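# Fit spool piece between two spring-loaded pipe ends

## Task

Using any number of the three arms (arm1 mounted near x=+0.55, y=+0.00, z=+0.72 m facing +180°; arm2 near x=+0.00, y=+0.65, z=+0.72 m facing -90°; arm3 near x=+0.00, y=-0.65, z=+0.72 m facing +90°, angles counter-clockwise from +x in the scene frame), install the spool piece between the two pipe ends so that each of its ends is fully seated inside the raised ring of the flange it faces. The pipe ends are spring-loaded and may be drawn back to make room. The result only counts if it stays in place without any robot holding it, so finish by releasing everything and moving the arms away.

## Robot and tools

Setup: three identical i2rt Big YAM arms (arm1, arm2, arm3), each with six revolute joints, a two-finger gripper and a wrist camera. There is also a fixed room camera, cam_high. All positions use a single scene frame whose origin lies on the floor with +z up. The arm feet sit on the tabletop at about z=0.72 m: arm1 at (0.55, 0.00) facing +180°, arm2 at (0.00, 0.65) facing -90°, arm3 at (0.00, -0.65) facing +90°, headings measured counter-clockwise from +x. The hand reaches roughly 1.0 m from the joint1 axis when fully stretched. The "hand" point is midway between the fingertips; the hand z axis runs along the fingers and the fingers open along its y axis. With joints 1 and 6 at zero and the hand level and forward, the wrist camera is on top of the hand looking at the fingertips.

Joints (all absolute targets, radians except the gripper in metres; the value after ± is how close counts as arrived):
- joint1_rad -2.879..2.879 ±0.045: yaw of the whole arm about its foot, positive counter-clockwise seen from above; 0 means the arm extends in its foot's facing direction.
- joint2_rad 0..3.141 ±0.14: shoulder; 0 has the upper arm lying back roughly level, increasing raises it and then swings it forward.
- joint3_rad 0..3.019 ±0.09: elbow; 0 is folded flat against the upper arm, increasing opens it.
- joint4_rad -1.692..1.57 ±0.055: hand pitch, positive tips fingers up.
- joint5_rad -1.57..1.57 ±0.03: hand side swing, positive toward the arm's right.
- joint6_rad -2.094..2.094 ±0.035: hand roll, positive clockwise when viewed from behind the hand.
- gripper_m 0..0.093 ±0.003: fingertip gap in metres; grip force tops out near 50-62 N per pad, lower on some units.

Tools:
- execute_actions(actions, cameras): actions is a list holding zero or one action. An action is an object keyed by robot name; each robot entry has a "joints" object mapping joint names to absolute target values (not offsets). Every robot named starts moving at once; they may finish at different moments, each joint at its own speed, so the hand can sweep a wide path between postures. An action lasts at most 15 s. Any joint or robot you omit may keep driving toward its earlier target. Unknown keys or out-of-range numbers reject the whole call and nothing moves. cameras lists which images to return (arm1_cam_wrist, arm2_cam_wrist, arm3_cam_wrist, cam_high, or "all"); omitted or null means all, [] means none. An empty action list just reports state and images. Example: {"arm1": {"joints": {"gripper_m": 0.05}}, "arm2": {"joints": {"joint1_rad": 0.3}}}.
- wait(seconds): 0 to 10 s with no new command; returns state and images like an empty action.
- zoom_image(camera, region): enlarges part of a camera's most recent full image; region is [x0, y0, x1, y1] in pixels from the top-left, no larger than 504 by 504.
- finished_scene(scene): ends the current scene given its number, after the robots have held the last command; irreversible. Its result says whether the goal was met.

Reading results: each result gives robot state (joint_positions etc.) and images; a "pictures" line gives the order of the images. joint_status tells how each commanded joint of the last accepted action ended: reached, "off_target" (resting short and possibly still pushing), "contact_stop" or "time_out" (old target dropped, holds where it stopped; but a timed-out joint may keep a target up to 0.375, 0.375, 0.113, 0.225, 0.075, 0.3 rad away for joints 1-6 and continue pushing, moving on its own if freed). "joint command not followed", usually with a "cause:" line, means a safety check refused that arm's joint targets (gripper still obeyed); affected joints show "not_followed" and the arm may retry those targets on later actions until given acceptable ones. on_its_own lists what the robot does without this call's command; "held at" is the held target, not the current position. To relieve a pushing joint, command its reported position. A tiny change from the current position may not move a joint at all. A joint carrying a load sinks afterwards. A MOTOR HOT line appears from 85 °C; at 100 °C an OVER-TEMPERATURE FAULT drops that whole arm until it cools, and its unreached keys read "limit_stop_at_motor_heat" (resend the target). Heat builds while holding loads, including during your thinking, and some carries over.

Cautions: the arms do not stop on contact and can press very hard, so avoid sustained pushes against the pipes, table or each other. Robot-to-robot hard pressing ends the run; the self/inter-arm collision check can be late and ignores fingers, gripper housings and wrist cameras. Objects touching robots don't count as collisions. Don't knock anything out of the work area; avoid drops, slips and slams. Loose objects may occasionally get nudged. The simulation keeps running while you think, holding your last command; arms don't wait for one another. Before ending, open grippers and retract arms so the spool stays seated unaided.

Each tool is called after "Request:" as name([rows], argument=value, ...), one row to a line, values as JSON.

## Session

Request:
execute_actions(actions=[])

Scene clock: 0.00 s.
arm1.joint_positions: joint1_rad=-0.111 joint2_rad=+0.527 joint3_rad=+1.361 joint4_rad=-1.473 joint5_rad=-0.126 joint6_rad=+0.178 gripper_m=+0.094
arm1.joint_status: not commanded
arm1.hand: x=+0.3696 y=-0.0120 z=+1.3144 quat_wxyz=(-0.072, -0.887, +0.086, +0.448) (m; scene frame)
arm2.joint_positions: joint1_rad=-0.388 joint2_rad=+0.516 joint3_rad=+1.448 joint4_rad=-1.222 joint5_rad=-0.017 joint6_rad=+0.212 gripper_m=+0.094
arm2.joint_status: not commanded
arm2.hand: x=-0.0629 y=+0.4617 z=+1.3791 quat_wxyz=(-0.392, -0.703, -0.396, +0.443) (m; scene frame)
arm3.joint_positions: joint1_rad=-0.508 joint2_rad=+0.535 joint3_rad=+1.369 joint4_rad=-1.498 joint5_rad=+0.009 joint6_rad=-0.254 gripper_m=+0.094
arm3.joint_status: not commanded
arm3.hand: x=+0.0867 y=-0.4911 z=+1.2922 quat_wxyz=(-0.403, +0.555, -0.707, -0.172) (m; scene frame)
pictures: arm1_cam_wrist, arm2_cam_wrist, arm3_cam_wrist, cam_high
Images, in order (width x height): arm1_cam_wrist 616x616, arm2_cam_wrist 616x616, arm3_cam_wrist 616x616, cam_high 504x504.

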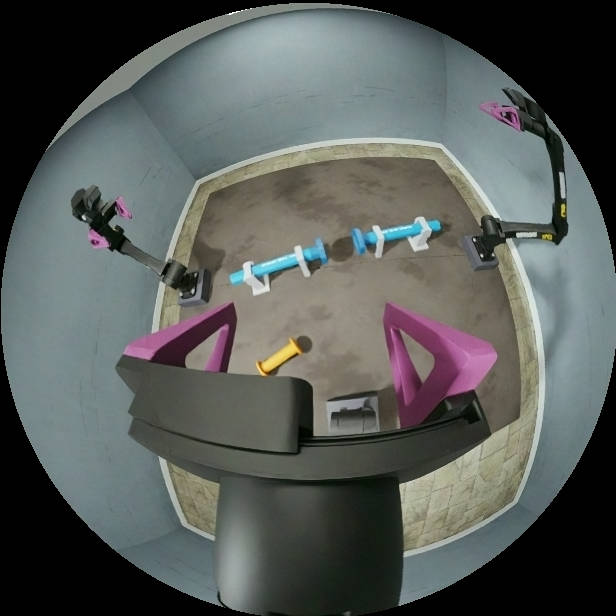

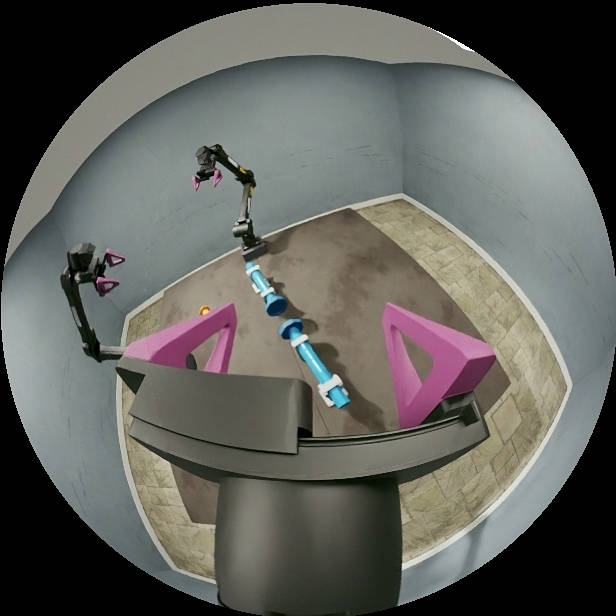

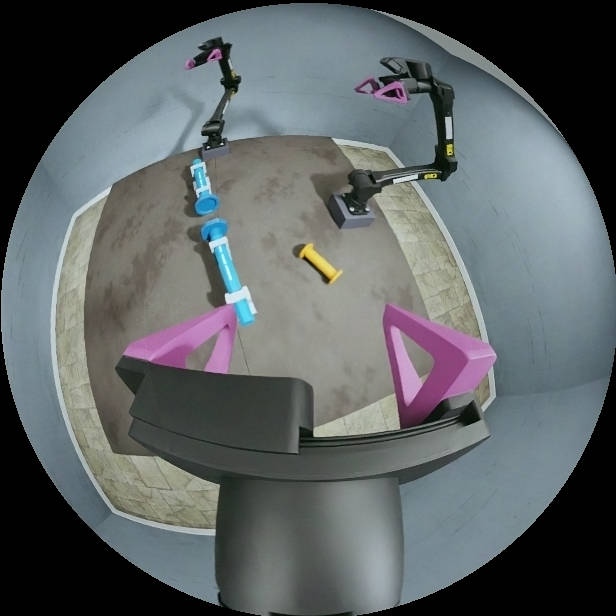

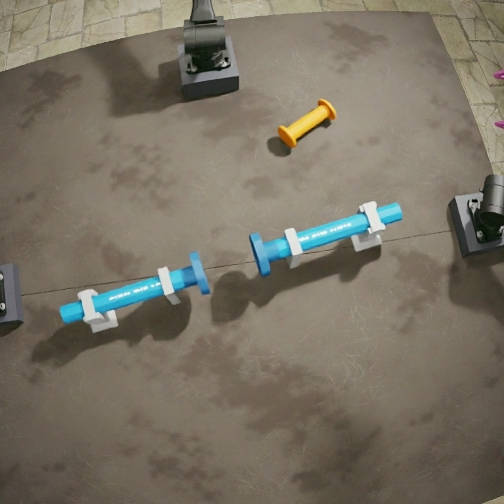

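Request:
execute_actions([
  {"arm1":{"joints":{"joint1_rad":0.845,"joint2_rad":1.4,"joint3_rad":1.2,"joint4_rad":-1.37,"joint5_rad":0,"joint6_rad":0}},"arm2":{"joints":{"joint1_rad":0,"joint2_rad":1.4,"joint3_rad":1.4,"joint4_rad":-1.57,"joint5_rad":0,"joint6_rad":0}},"arm3":{"joints":{"joint1_rad":0.1,"joint2_rad":1.1,"joint3_rad":1.0,"joint4_rad":-1.47,"joint5_rad":0,"joint6_rad":0}}},
])

Scene clock: 22.90 s.
arm1.joint_positions: joint1_rad=+0.848 joint2_rad=+1.399 joint3_rad=+1.199 joint4_rad=-1.376 joint5_rad=+0.001 joint6_rad=+0.008 gripper_m=+0.094
arm1.joint_status: all done
arm1.hand: x=+0.2961 y=-0.3070 z=+0.9881 quat_wxyz=(+0.008, -0.907, -0.421, -0.003) (m; scene frame)
arm2.joint_positions: joint1_rad=-0.007 joint2_rad=+1.409 joint3_rad=+1.402 joint4_rad=-1.561 joint5_rad=-0.001 joint6_rad=+0.011 gripper_m=+0.094
arm2.joint_status: all done
arm2.hand: x=+0.0125 y=+0.2358 z=+1.0298 quat_wxyz=(+0.004, -0.700, -0.714, -0.005) (m; scene frame)
arm3.joint_positions: joint1_rad=+0.096 joint2_rad=+1.111 joint3_rad=+0.994 joint4_rad=-1.479 joint5_rad=+0.001 joint6_rad=-0.008 gripper_m=+0.094
arm3.joint_status: all done
arm3.hand: x=-0.0322 y=-0.3641 z=+0.9885 quat_wxyz=(+0.008, +0.749, -0.663, +0.010) (m; scene frame)
pictures: arm1_cam_wrist, arm2_cam_wrist, arm3_cam_wrist, cam_high
Images, in order (width x height): arm1_cam_wrist 616x616, arm2_cam_wrist 616x616, arm3_cam_wrist 616x616, cam_high 504x504.

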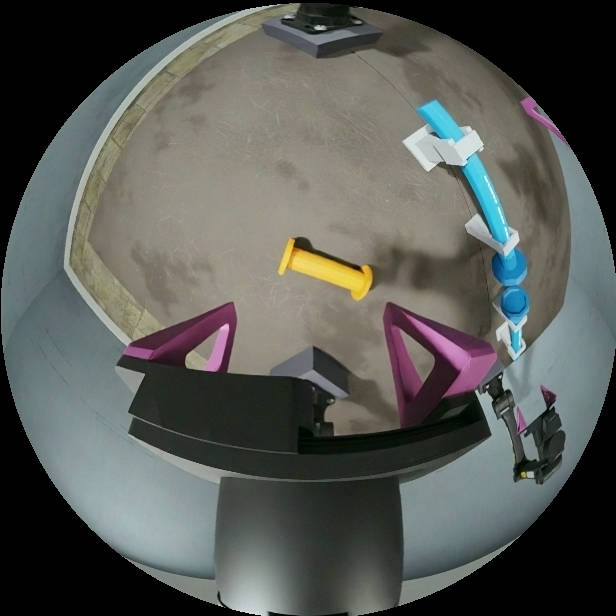

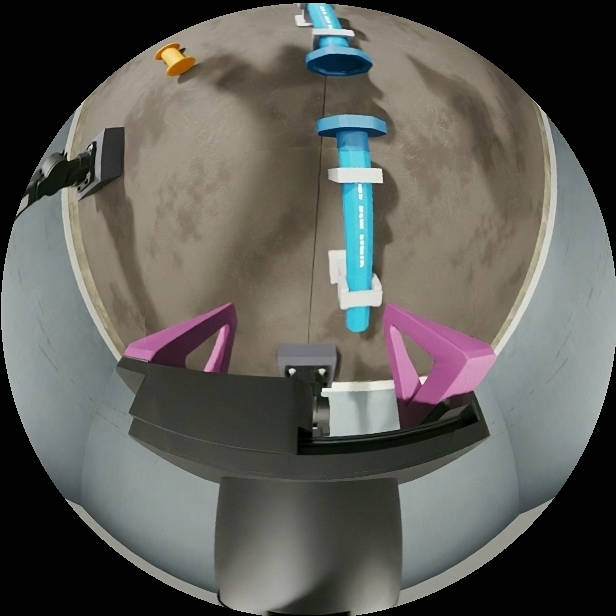

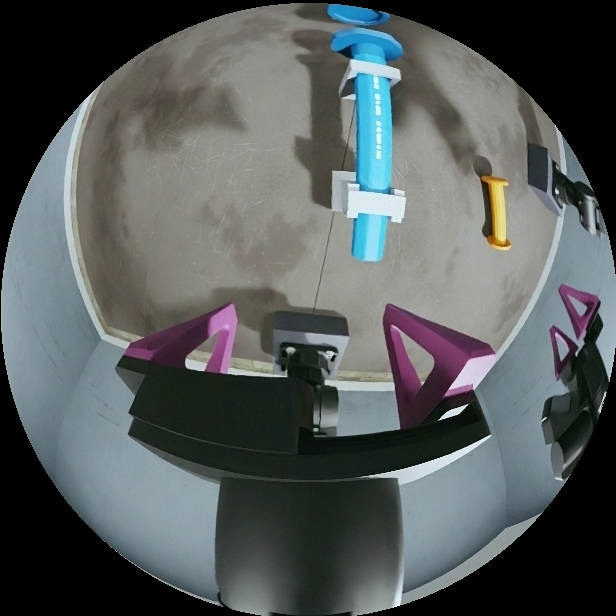

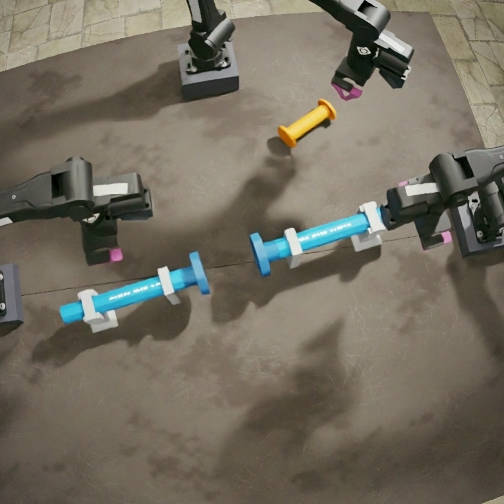

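Request:
execute_actions([
  {"arm1":{"joints":{"joint2_rad":1.6,"joint4_rad":-1.17}},"arm2":{"joints":{"joint3_rad":1.2,"joint4_rad":-1.37}},"arm3":{"joints":{"joint2_rad":1.4,"joint4_rad":-1.17}}},
])

Scene clock: 33.60 s.
arm1.joint_positions: joint1_rad=+0.848 joint2_rad=+1.615 joint3_rad=+1.198 joint4_rad=-1.183 joint5_rad=+0.001 joint6_rad=+0.008 gripper_m=+0.094
arm1.joint_status: all done
arm1.hand: x=+0.2629 y=-0.3452 z=+0.8995 quat_wxyz=(+0.013, -0.907, -0.420, -0.014) (m; scene frame)
arm2.joint_positions: joint1_rad=-0.007 joint2_rad=+1.399 joint3_rad=+1.206 joint4_rad=-1.380 joint5_rad=-0.001 joint6_rad=+0.011 gripper_m=+0.094
arm2.joint_status: all done
arm2.hand: x=+0.0121 y=+0.2487 z=+0.9595 quat_wxyz=(+0.006, -0.700, -0.714, -0.007) (m; scene frame)
arm3.joint_positions: joint1_rad=+0.096 joint2_rad=+1.413 joint3_rad=+0.994 joint4_rad=-1.187 joint5_rad=+0.001 joint6_rad=-0.008 gripper_m=+0.094
arm3.joint_status: all done
arm3.hand: x=-0.0415 y=-0.2828 z=+0.8929 quat_wxyz=(+0.011, +0.749, -0.663, +0.014) (m; scene frame)
pictures: arm1_cam_wrist, arm2_cam_wrist, arm3_cam_wrist, cam_high
Images, in order (width x height): arm1_cam_wrist 616x616, arm2_cam_wrist 616x616, arm3_cam_wrist 616x616, cam_high 504x504.

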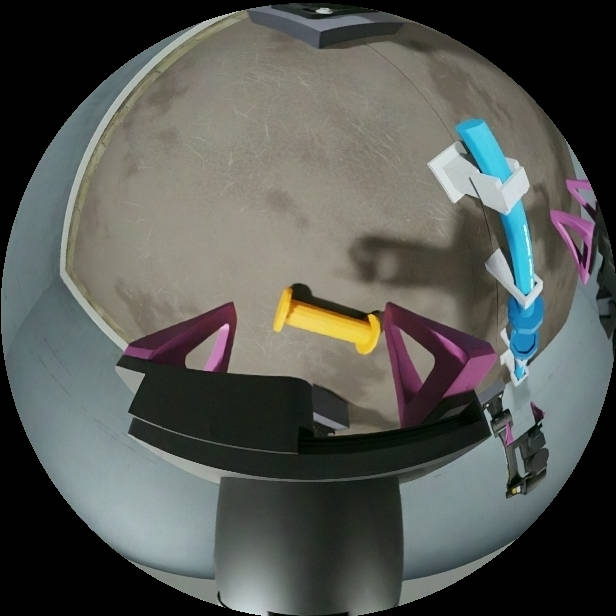

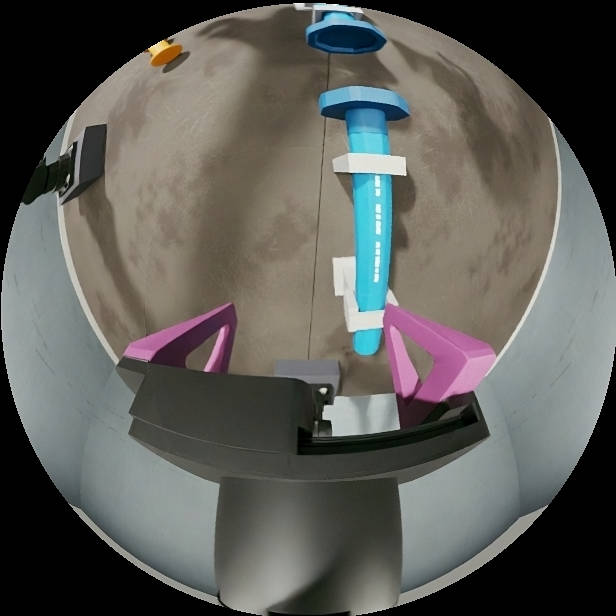

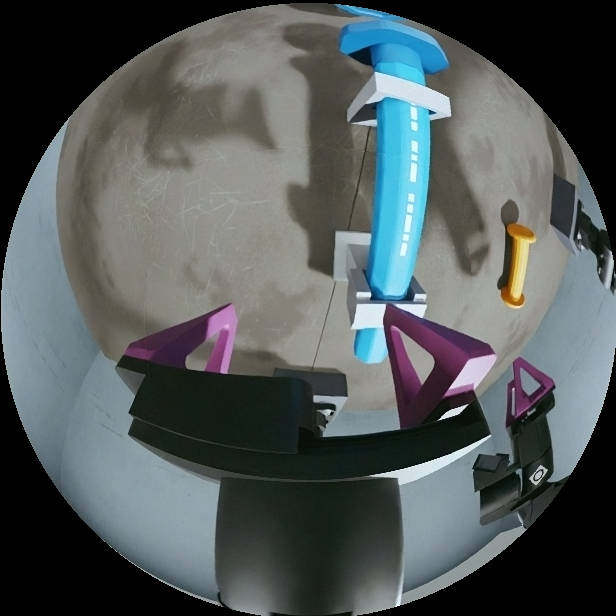

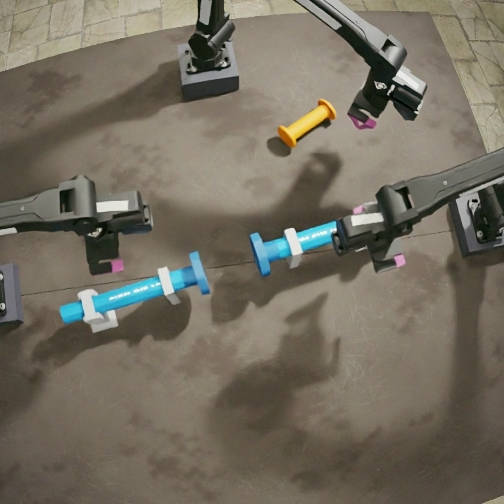

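Request:
execute_actions([
  {"arm1":{"joints":{"joint1_rad":0.83,"joint2_rad":1.445,"joint3_rad":0.713,"joint4_rad":-0.839,"joint6_rad":-1.18}},"arm2":{"joints":{"joint1_rad":-0.1,"joint2_rad":1.359,"joint3_rad":1.045,"joint4_rad":-1.257,"joint6_rad":-0.25}},"arm3":{"joints":{"joint1_rad":-0.075,"joint2_rad":1.503,"joint3_rad":1.183,"joint4_rad":-1.251,"joint6_rad":-0.225}}},
])

Scene clock: 66.60 s.
arm1.joint_positions: joint1_rad=+0.839 joint2_rad=+1.440 joint3_rad=+0.709 joint4_rad=-0.854 joint5_rad=+0.001 joint6_rad=-1.171 gripper_m=+0.094
arm1.joint_status: all done
arm1.hand: x=+0.3417 y=-0.2443 z=+0.8092 quat_wxyz=(+0.004, -0.524, -0.851, -0.011) (m; scene frame)
arm2.joint_positions: joint1_rad=-0.102 joint2_rad=+1.358 joint3_rad=+1.052 joint4_rad=-1.267 joint5_rad=-0.001 joint6_rad=-0.239 gripper_m=+0.094
arm2.joint_status: all done
arm2.hand: x=-0.0240 y=+0.2767 z=+0.9176 quat_wxyz=(+0.005, -0.642, -0.766, -0.007) (m; scene frame)
arm3.joint_positions: joint1_rad=-0.084 joint2_rad=+1.509 joint3_rad=+1.138 joint4_rad=-1.235 joint5_rad=+0.000 joint6_rad=-0.217 gripper_m=+0.094
arm3.joint_status: all done
arm3.hand: x=+0.0274 y=-0.2372 z=+0.9077 quat_wxyz=(+0.014, +0.759, -0.651, +0.011) (m; scene frame)
pictures: arm1_cam_wrist, arm2_cam_wrist, arm3_cam_wrist, cam_high
Images, in order (width x height): arm1_cam_wrist 616x616, arm2_cam_wrist 616x616, arm3_cam_wrist 616x616, cam_high 504x504.

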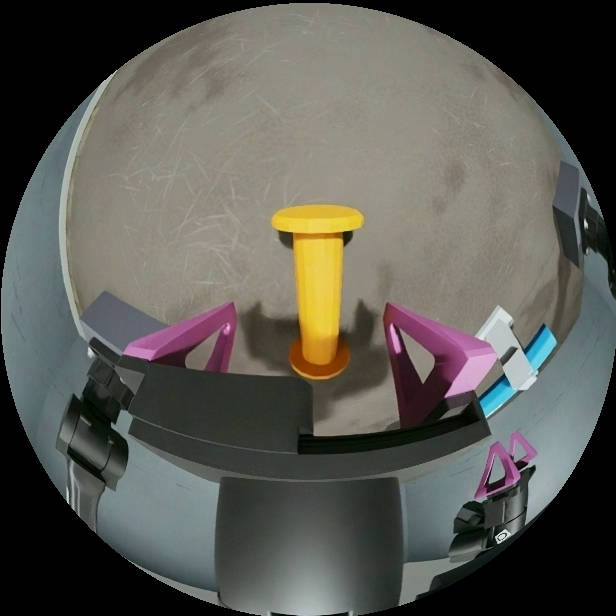

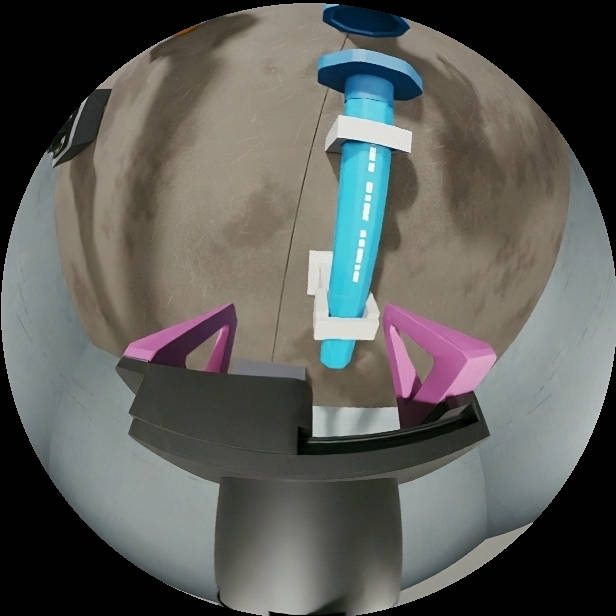

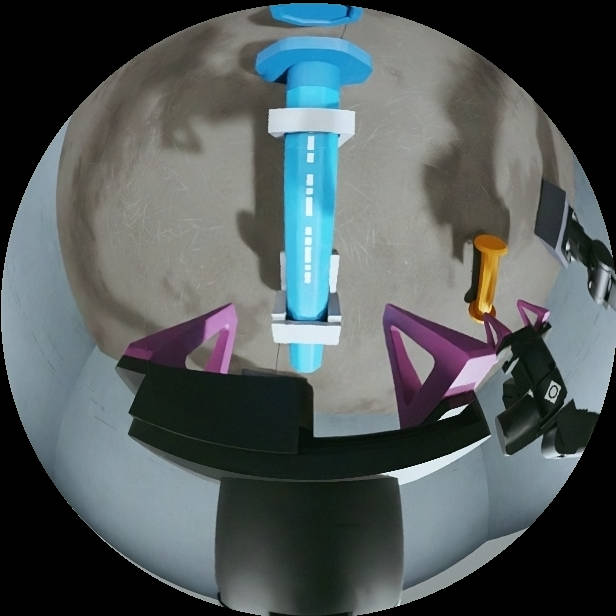

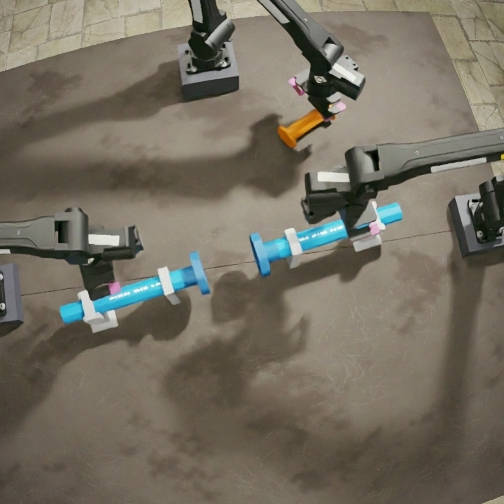

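Request:
execute_actions([
  {"arm1":{"joints":{"joint1_rad":0.816,"joint2_rad":1.601,"joint3_rad":0.663,"joint4_rad":-0.633,"joint6_rad":-1.19}},"arm2":{"joints":{"joint1_rad":-0.143,"joint2_rad":1.465,"joint3_rad":1.056,"joint4_rad":-1.162,"joint6_rad":-0.276}},"arm3":{"joints":{"joint1_rad":-0.067,"joint2_rad":1.637,"joint3_rad":1.188,"joint4_rad":-1.122,"joint6_rad":-0.2}}},
])

Scene clock: 79.63 s.
arm1.joint_positions: joint1_rad=+0.825 joint2_rad=+1.605 joint3_rad=+0.665 joint4_rad=-0.647 joint5_rad=+0.001 joint6_rad=-1.181 gripper_m=+0.094
arm1.joint_status: all done
arm1.hand: x=+0.3362 y=-0.2427 z=+0.7474 quat_wxyz=(+0.004, -0.526, -0.850, -0.012) (m; scene frame)
arm2.joint_positions: joint1_rad=-0.135 joint2_rad=+1.473 joint3_rad=+1.052 joint4_rad=-1.171 joint5_rad=-0.001 joint6_rad=-0.265 gripper_m=+0.094
arm2.joint_status: all done
arm2.hand: x=-0.0384 y=+0.2545 z=+0.8752 quat_wxyz=(+0.011, -0.645, -0.764, -0.015) (m; scene frame)
arm3.joint_positions: joint1_rad=-0.079 joint2_rad=+1.649 joint3_rad=+1.143 joint4_rad=-1.138 joint5_rad=+0.000 joint6_rad=-0.207 gripper_m=+0.094
arm3.joint_status: all done
arm3.hand: x=+0.0267 y=-0.2156 z=+0.8513 quat_wxyz=(+0.029, +0.757, -0.653, +0.023) (m; scene frame)
pictures: arm1_cam_wrist, arm2_cam_wrist, arm3_cam_wrist, cam_high
Images, in order (width x height): arm1_cam_wrist 616x616, arm2_cam_wrist 616x616, arm3_cam_wrist 616x616, cam_high 504x504.

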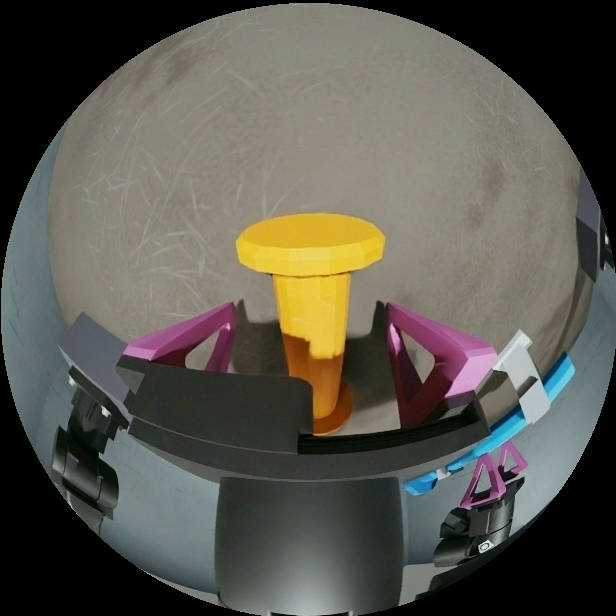

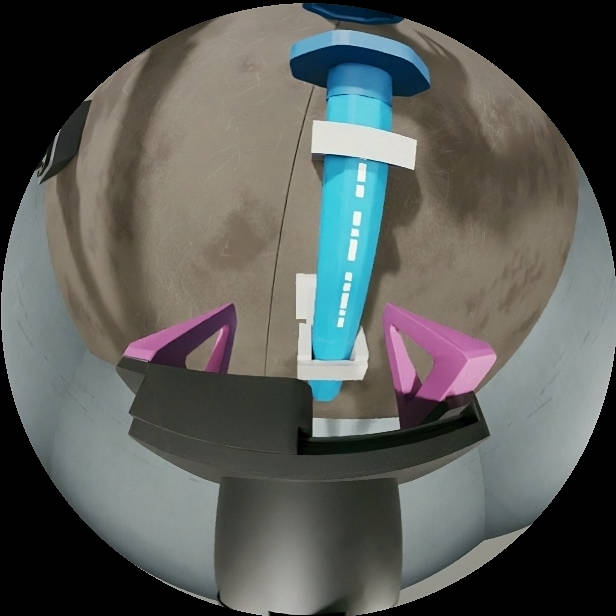

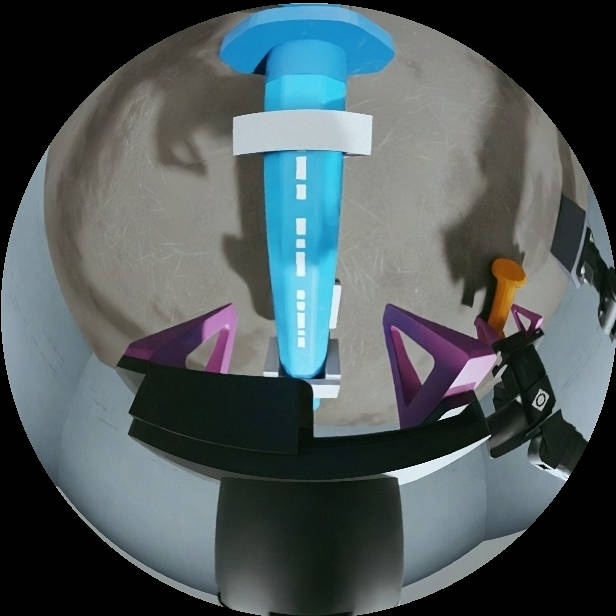

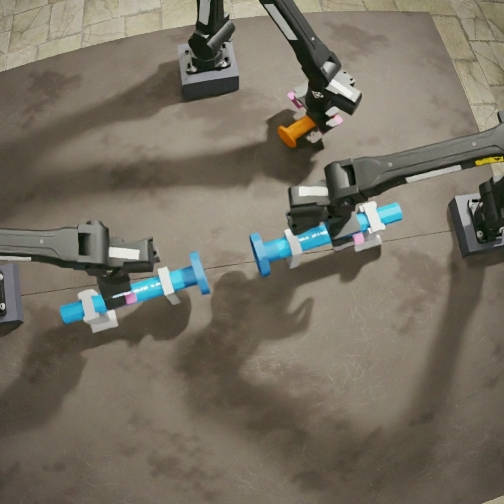

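Request:
execute_actions([
  {"arm1":{"joints":{"gripper_m":0.0}},"arm2":{"joints":{"joint1_rad":-0.18,"joint2_rad":1.563,"joint3_rad":1.01,"joint4_rad":-1.018,"joint6_rad":-0.31}},"arm3":{"joints":{"joint1_rad":-0.06,"joint2_rad":1.73,"joint4_rad":-0.984}}},
])

Scene clock: 90.60 s.
arm1.joint_positions: joint1_rad=+0.825 joint2_rad=+1.605 joint3_rad=+0.665 joint4_rad=-0.645 joint5_rad=+0.000 joint6_rad=-1.183 gripper_m=+0.035
arm1.joint_status: gripper_m off_target (ended at +0.035, target +0.000)
arm1.hand: x=+0.3359 y=-0.2431 z=+0.7474 quat_wxyz=(+0.004, -0.526, -0.851, -0.011) (m; scene frame)
arm2.joint_positions: joint1_rad=-0.173 joint2_rad=+1.571 joint3_rad=+1.017 joint4_rad=-1.028 joint5_rad=-0.001 joint6_rad=-0.299 gripper_m=+0.094
arm2.joint_status: all done
arm2.hand: x=-0.0555 y=+0.2409 z=+0.8257 quat_wxyz=(+0.007, -0.647, -0.763, -0.011) (m; scene frame)
arm3.joint_positions: joint1_rad=-0.071 joint2_rad=+1.735 joint3_rad=+1.143 joint4_rad=-1.001 joint5_rad=+0.000 joint6_rad=-0.207 gripper_m=+0.094
arm3.joint_status: all done
arm3.hand: x=+0.0250 y=-0.1884 z=+0.8130 quat_wxyz=(+0.009, +0.760, -0.650, +0.007) (m; scene frame)
pictures: arm1_cam_wrist, arm2_cam_wrist, arm3_cam_wrist, cam_high
Images, in order (width x height): arm1_cam_wrist 616x616, arm2_cam_wrist 616x616, arm3_cam_wrist 616x616, cam_high 504x504.

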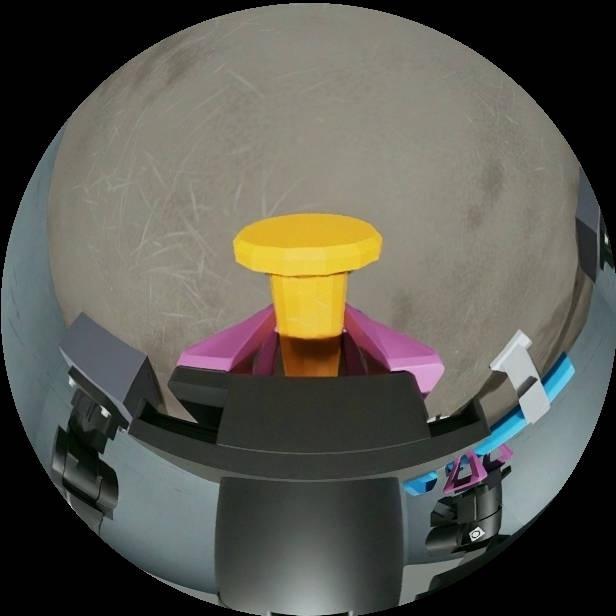

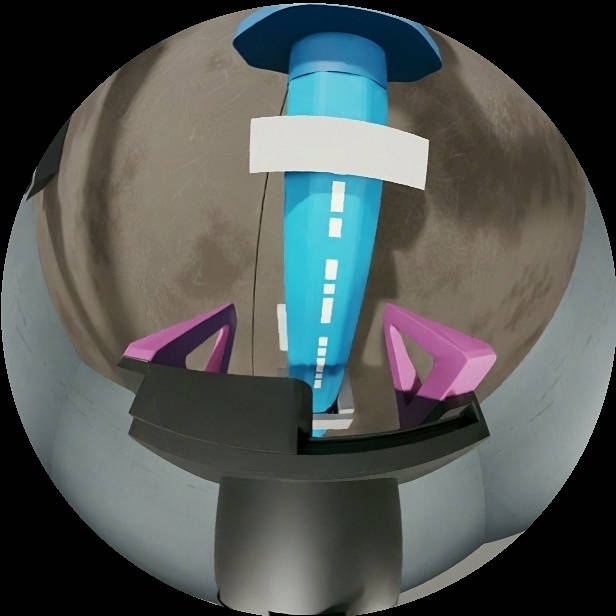

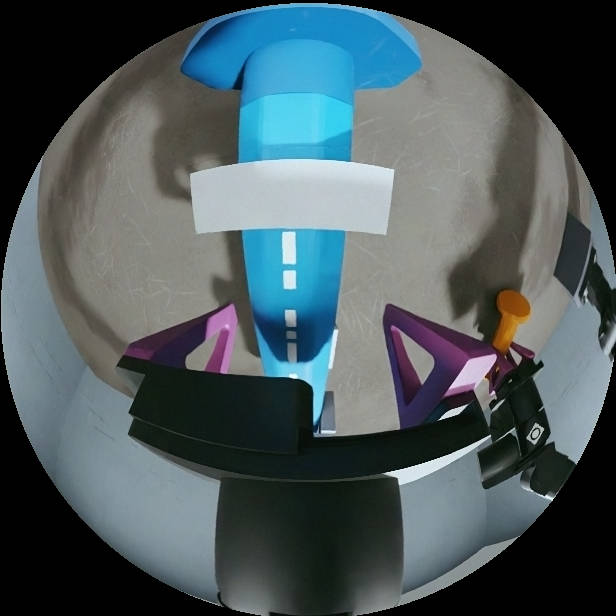

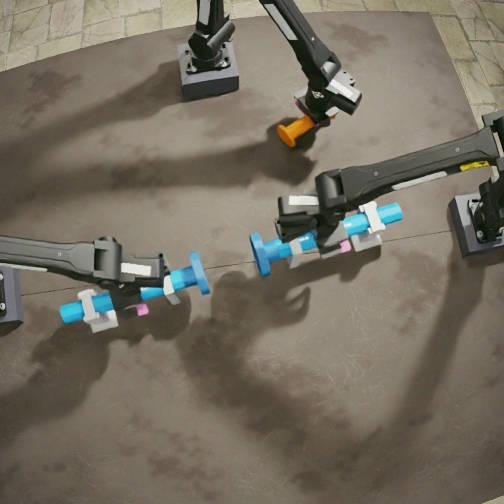

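Request:
execute_actions([
  {"arm1":{"joints":{"joint2_rad":1.231,"joint3_rad":1.016,"joint4_rad":-1.356}},"arm2":{"joints":{"joint1_rad":-0.2,"joint2_rad":1.6,"joint4_rad":-0.99,"joint6_rad":-0.39}},"arm3":{"joints":{"joint1_rad":-0.045,"joint6_rad":-0.26}}},
])

Request:
execute_actions([
  {"arm1":{"joints":{"joint1_rad":0.3,"joint6_rad":-1.81}},"arm2":{"joints":{"gripper_m":0}},"arm3":{"joints":{"gripper_m":0}}},
])

Scene clock: 100.80 s.
arm1.joint_positions: joint1_rad=+0.825 joint2_rad=+1.232 joint3_rad=+0.999 joint4_rad=-1.342 joint5_rad=+0.000 joint6_rad=-1.183 gripper_m=+0.035
arm1.joint_status: all done
arm1.hand: x=+0.3329 y=-0.2504 z=+0.9712 quat_wxyz=(+0.005, -0.526, -0.851, -0.006) (m; scene frame)
arm2.joint_positions: joint1_rad=-0.189 joint2_rad=+1.591 joint3_rad=+1.017 joint4_rad=-1.000 joint5_rad=-0.001 joint6_rad=-0.379 gripper_m=+0.094
arm2.joint_status: all done
arm2.hand: x=-0.0630 y=+0.2365 z=+0.8177 quat_wxyz=(+0.005, -0.622, -0.783, -0.008) (m; scene frame)
arm3.joint_positions: joint1_rad=-0.054 joint2_rad=+1.735 joint3_rad=+1.143 joint4_rad=-1.001 joint5_rad=+0.000 joint6_rad=-0.252 gripper_m=+0.094
arm3.joint_status: all done
arm3.hand: x=+0.0169 y=-0.1880 z=+0.8130 quat_wxyz=(+0.009, +0.780, -0.626, +0.007) (m; scene frame)
pictures: arm1_cam_wrist, arm2_cam_wrist, arm3_cam_wrist, cam_high
Images, in order (width x height): arm1_cam_wrist 616x616, arm2_cam_wrist 616x616, arm3_cam_wrist 616x616, cam_high 504x504.

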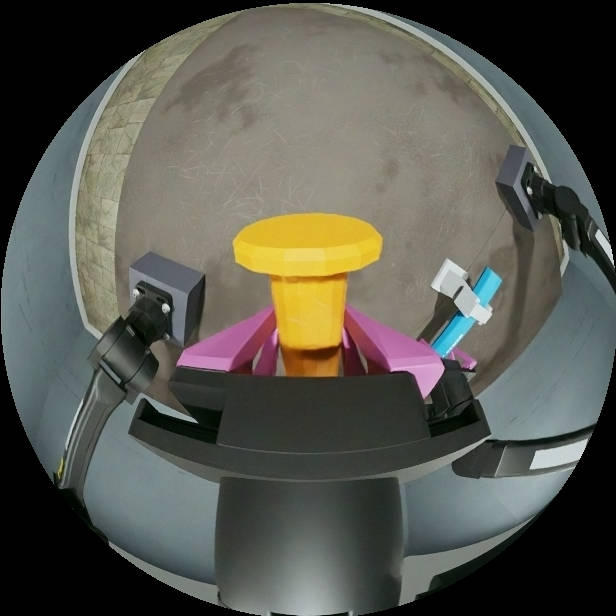

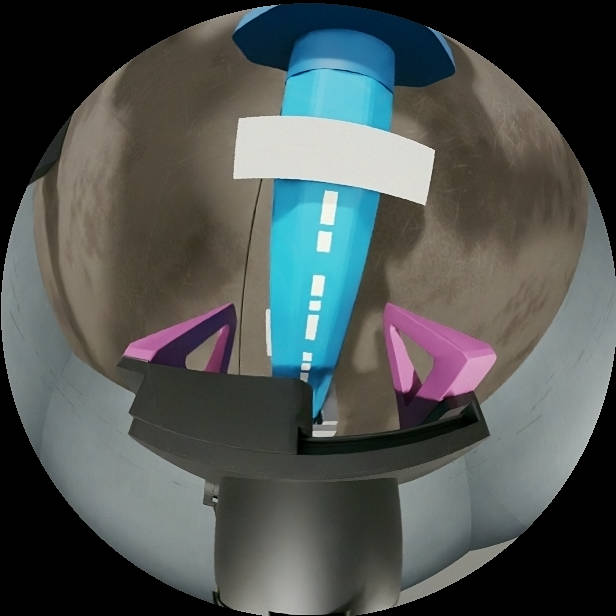

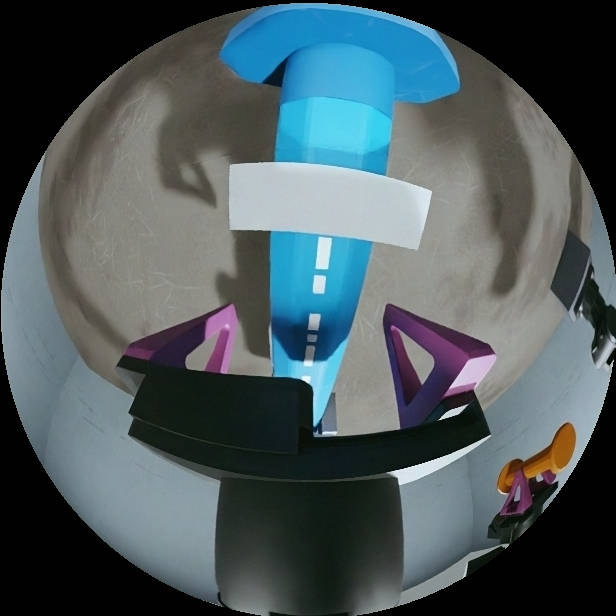

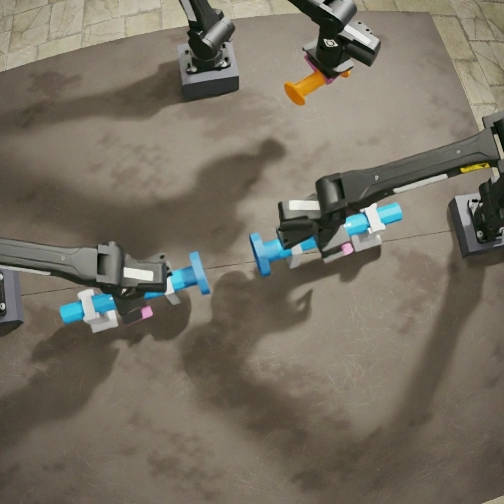

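Scene clock: 102.40 s.
arm1.joint_positions: joint1_rad=+0.300 joint2_rad=+1.232 joint3_rad=+0.999 joint4_rad=-1.342 joint5_rad=-0.001 joint6_rad=-1.801 gripper_m=+0.035
arm1.joint_status: all done
arm1.hand: x=+0.2379 y=-0.1081 z=+0.9734 quat_wxyz=(+0.003, -0.485, -0.874, -0.006) (m; scene frame)
arm2.joint_positions: joint1_rad=-0.189 joint2_rad=+1.591 joint3_rad=+1.017 joint4_rad=-1.000 joint5_rad=-0.004 joint6_rad=-0.371 gripper_m=+0.041
arm2.joint_status: gripper_m off_target (ended at +0.041, target +0.000)
arm2.hand: x=-0.0624 y=+0.2366 z=+0.8176 quat_wxyz=(+0.003, -0.625, -0.780, -0.009) (m; scene frame)
arm3.joint_positions: joint1_rad=-0.054 joint2_rad=+1.734 joint3_rad=+1.143 joint4_rad=-1.000 joint5_rad=+0.000 joint6_rad=-0.244 gripper_m=+0.041
arm3.joint_status: gripper_m off_target (ended at +0.041, target +0.000)
arm3.hand: x=+0.0168 y=-0.1878 z=+0.8132 quat_wxyz=(+0.008, +0.777, -0.629, +0.006) (m; scene frame)
pictures: arm1_cam_wrist, arm2_cam_wrist, arm3_cam_wrist, cam_high
Images, in order (width x height): arm1_cam_wrist 616x616, arm2_cam_wrist 616x616, arm3_cam_wrist 616x616, cam_high 504x504.

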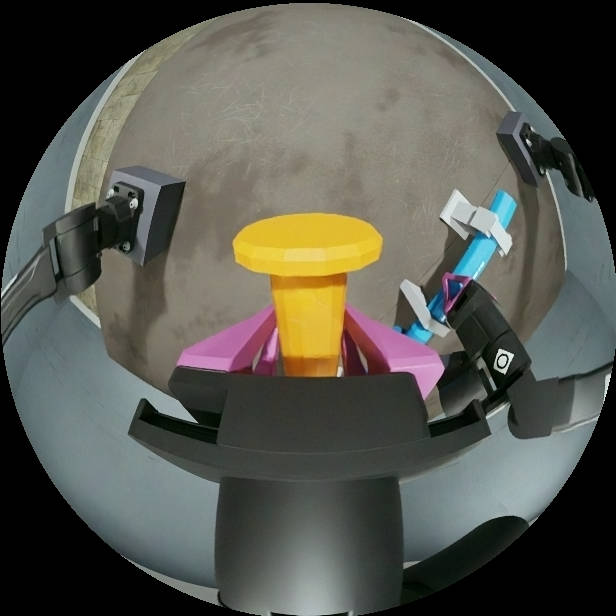

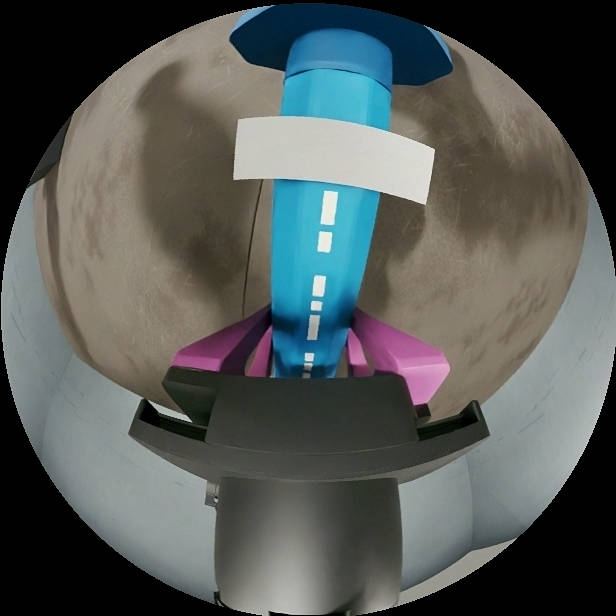

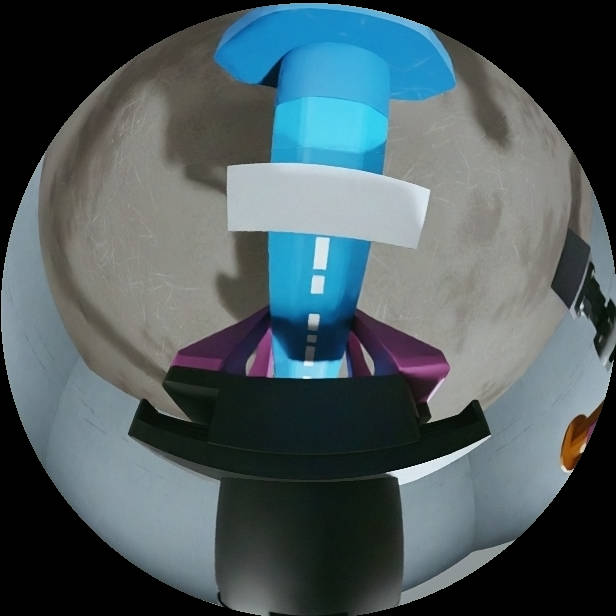

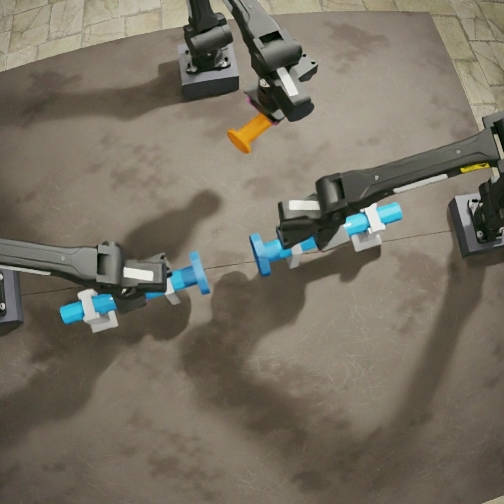

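Request:
execute_actions([
  {"arm1":{"joints":{"joint1_rad":0.1,"joint6_rad":-1.97}},"arm2":{"joints":{"joint1_rad":-0.225,"joint2_rad":1.5,"joint3_rad":0.899,"joint4_rad":-0.97,"joint6_rad":-0.41}},"arm3":{"joints":{"joint1_rad":-0.078,"joint2_rad":1.645,"joint3_rad":1.009,"joint4_rad":-0.935,"joint6_rad":-0.263}}},
])

Scene clock: 113.47 s.
arm1.joint_positions: joint1_rad=+0.093 joint2_rad=+1.232 joint3_rad=+0.999 joint4_rad=-1.342 joint5_rad=-0.001 joint6_rad=-1.961 gripper_m=+0.035
arm1.joint_status: all done
arm1.hand: x=+0.2228 y=-0.0416 z=+0.9742 quat_wxyz=(+0.003, -0.506, -0.863, -0.005) (m; scene frame)
arm2.joint_positions: joint1_rad=-0.203 joint2_rad=+1.523 joint3_rad=+0.935 joint4_rad=-0.933 joint5_rad=-0.010 joint6_rad=-0.374 gripper_m=+0.041
arm2.joint_status: joint6_rad time_out (moved -0.003 of -0.039); the others done
arm2.on_its_own: joint6_rad reads -0.374 and still pushes toward -0.410 since a time_out
arm2.hand: x=-0.0645 y=+0.2529 z=+0.8180 quat_wxyz=(-0.012, -0.629, -0.777, +0.013) (m; scene frame)
arm3.joint_positions: joint1_rad=-0.062 joint2_rad=+1.666 joint3_rad=+1.049 joint4_rad=-0.905 joint5_rad=-0.006 joint6_rad=-0.234 gripper_m=+0.041
arm3.joint_status: all done
arm3.hand: x=+0.0189 y=-0.2014 z=+0.8132 quat_wxyz=(-0.017, +0.771, -0.636, -0.017) (m; scene frame)
pictures: arm1_cam_wrist, arm2_cam_wrist, arm3_cam_wrist, cam_high
Images, in order (width x height): arm1_cam_wrist 616x616, arm2_cam_wrist 616x616, arm3_cam_wrist 616x616, cam_high 504x504.

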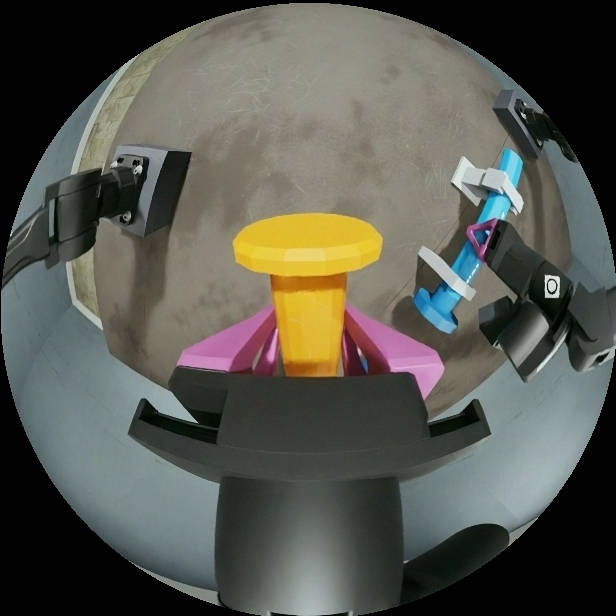

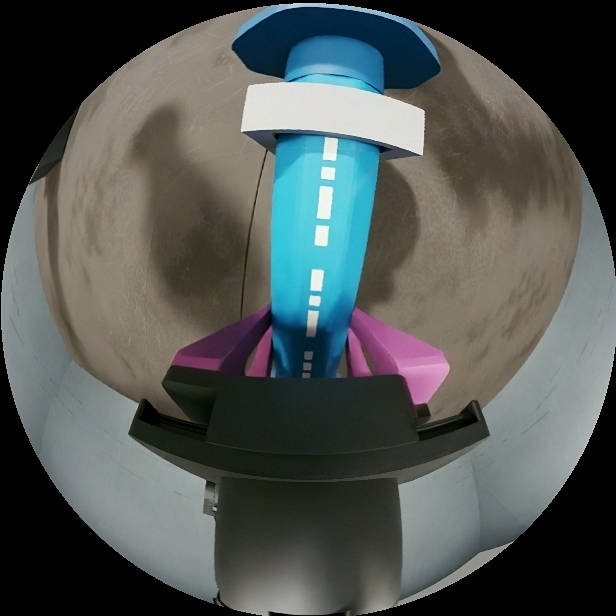

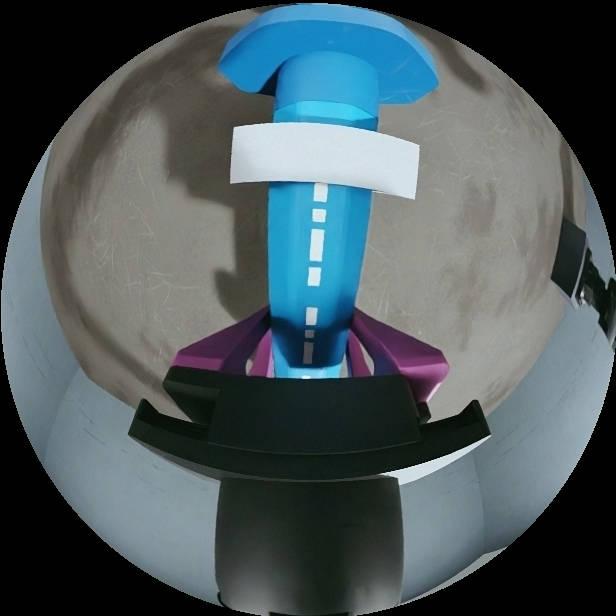

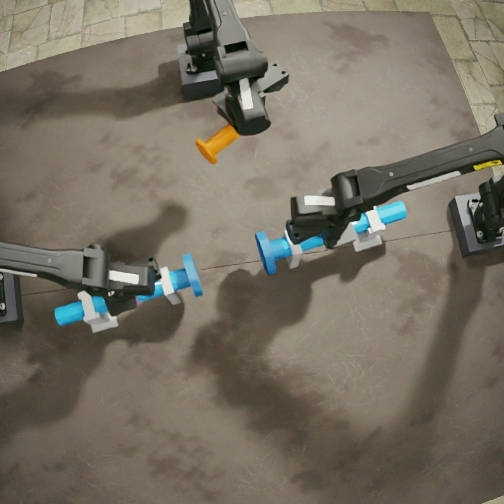

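Request:
execute_actions([
  {"arm1":{"joints":{"joint6_rad":-1.8}},"arm2":{"joints":{"joint1_rad":-0.225,"joint2_rad":1.43,"joint3_rad":0.81,"joint4_rad":-0.95,"joint6_rad":-0.374}},"arm3":{"joints":{"joint2_rad":1.575,"joint3_rad":0.915,"joint4_rad":-0.91,"joint6_rad":-0.234}}},
])

Scene clock: 123.60 s.
arm1.joint_positions: joint1_rad=+0.093 joint2_rad=+1.232 joint3_rad=+0.999 joint4_rad=-1.342 joint5_rad=-0.001 joint6_rad=-1.808 gripper_m=+0.035
arm1.joint_status: all done
arm1.hand: x=+0.2228 y=-0.0416 z=+0.9742 quat_wxyz=(+0.003, -0.570, -0.822, -0.005) (m; scene frame)
arm2.joint_positions: joint1_rad=-0.206 joint2_rad=+1.472 joint3_rad=+0.873 joint4_rad=-0.862 joint5_rad=-0.010 joint6_rad=-0.344 gripper_m=+0.040
arm2.joint_status: joint4_rad time_out (moved +0.072 of -0.017); the others done
arm2.on_its_own: joint4_rad reads -0.862 and still pushes toward -0.950 since a time_out
arm2.hand: x=-0.0647 y=+0.2601 z=+0.8175 quat_wxyz=(-0.027, -0.641, -0.766, +0.039) (m; scene frame)
arm3.joint_positions: joint1_rad=-0.066 joint2_rad=+1.615 joint3_rad=+0.979 joint4_rad=-0.830 joint5_rad=-0.005 joint6_rad=-0.207 gripper_m=+0.040
arm3.joint_status: joint4_rad time_out (moved +0.075 of -0.005); the others done
arm3.on_its_own: joint4_rad reads -0.830 and still pushes toward -0.910 since a time_out
arm3.hand: x=+0.0204 y=-0.2110 z=+0.8133 quat_wxyz=(-0.040, +0.760, -0.647, -0.034) (m; scene frame)
pictures: arm1_cam_wrist, arm2_cam_wrist, arm3_cam_wrist, cam_high
Images, in order (width x height): arm1_cam_wrist 616x616, arm2_cam_wrist 616x616, arm3_cam_wrist 616x616, cam_high 504x504.

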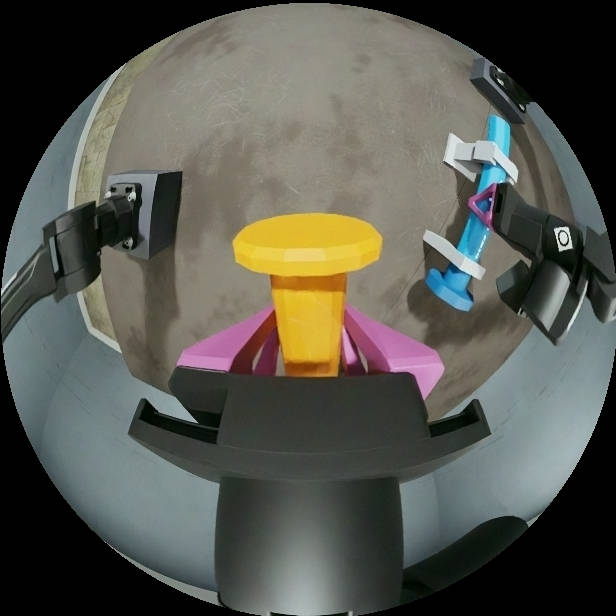

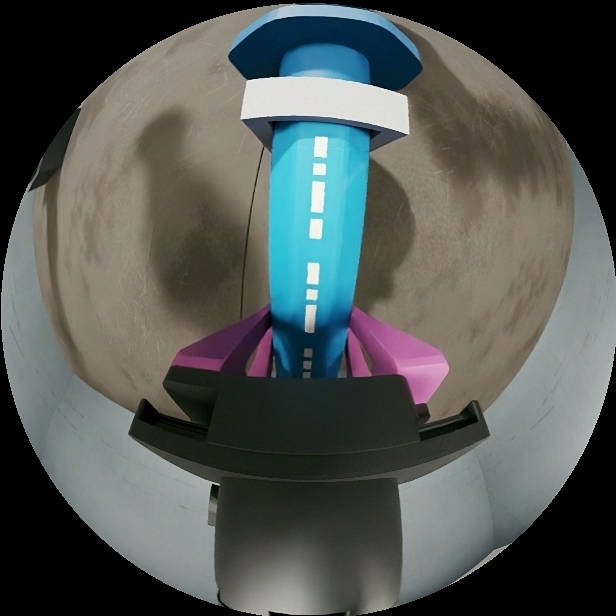

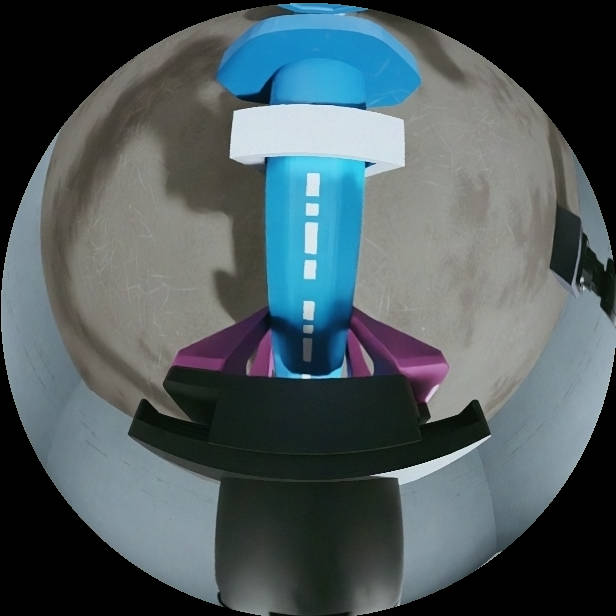

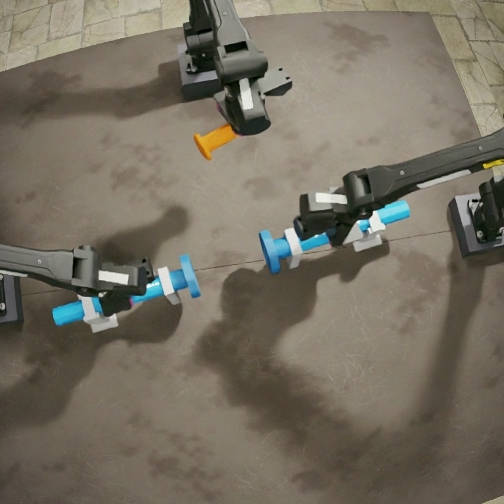

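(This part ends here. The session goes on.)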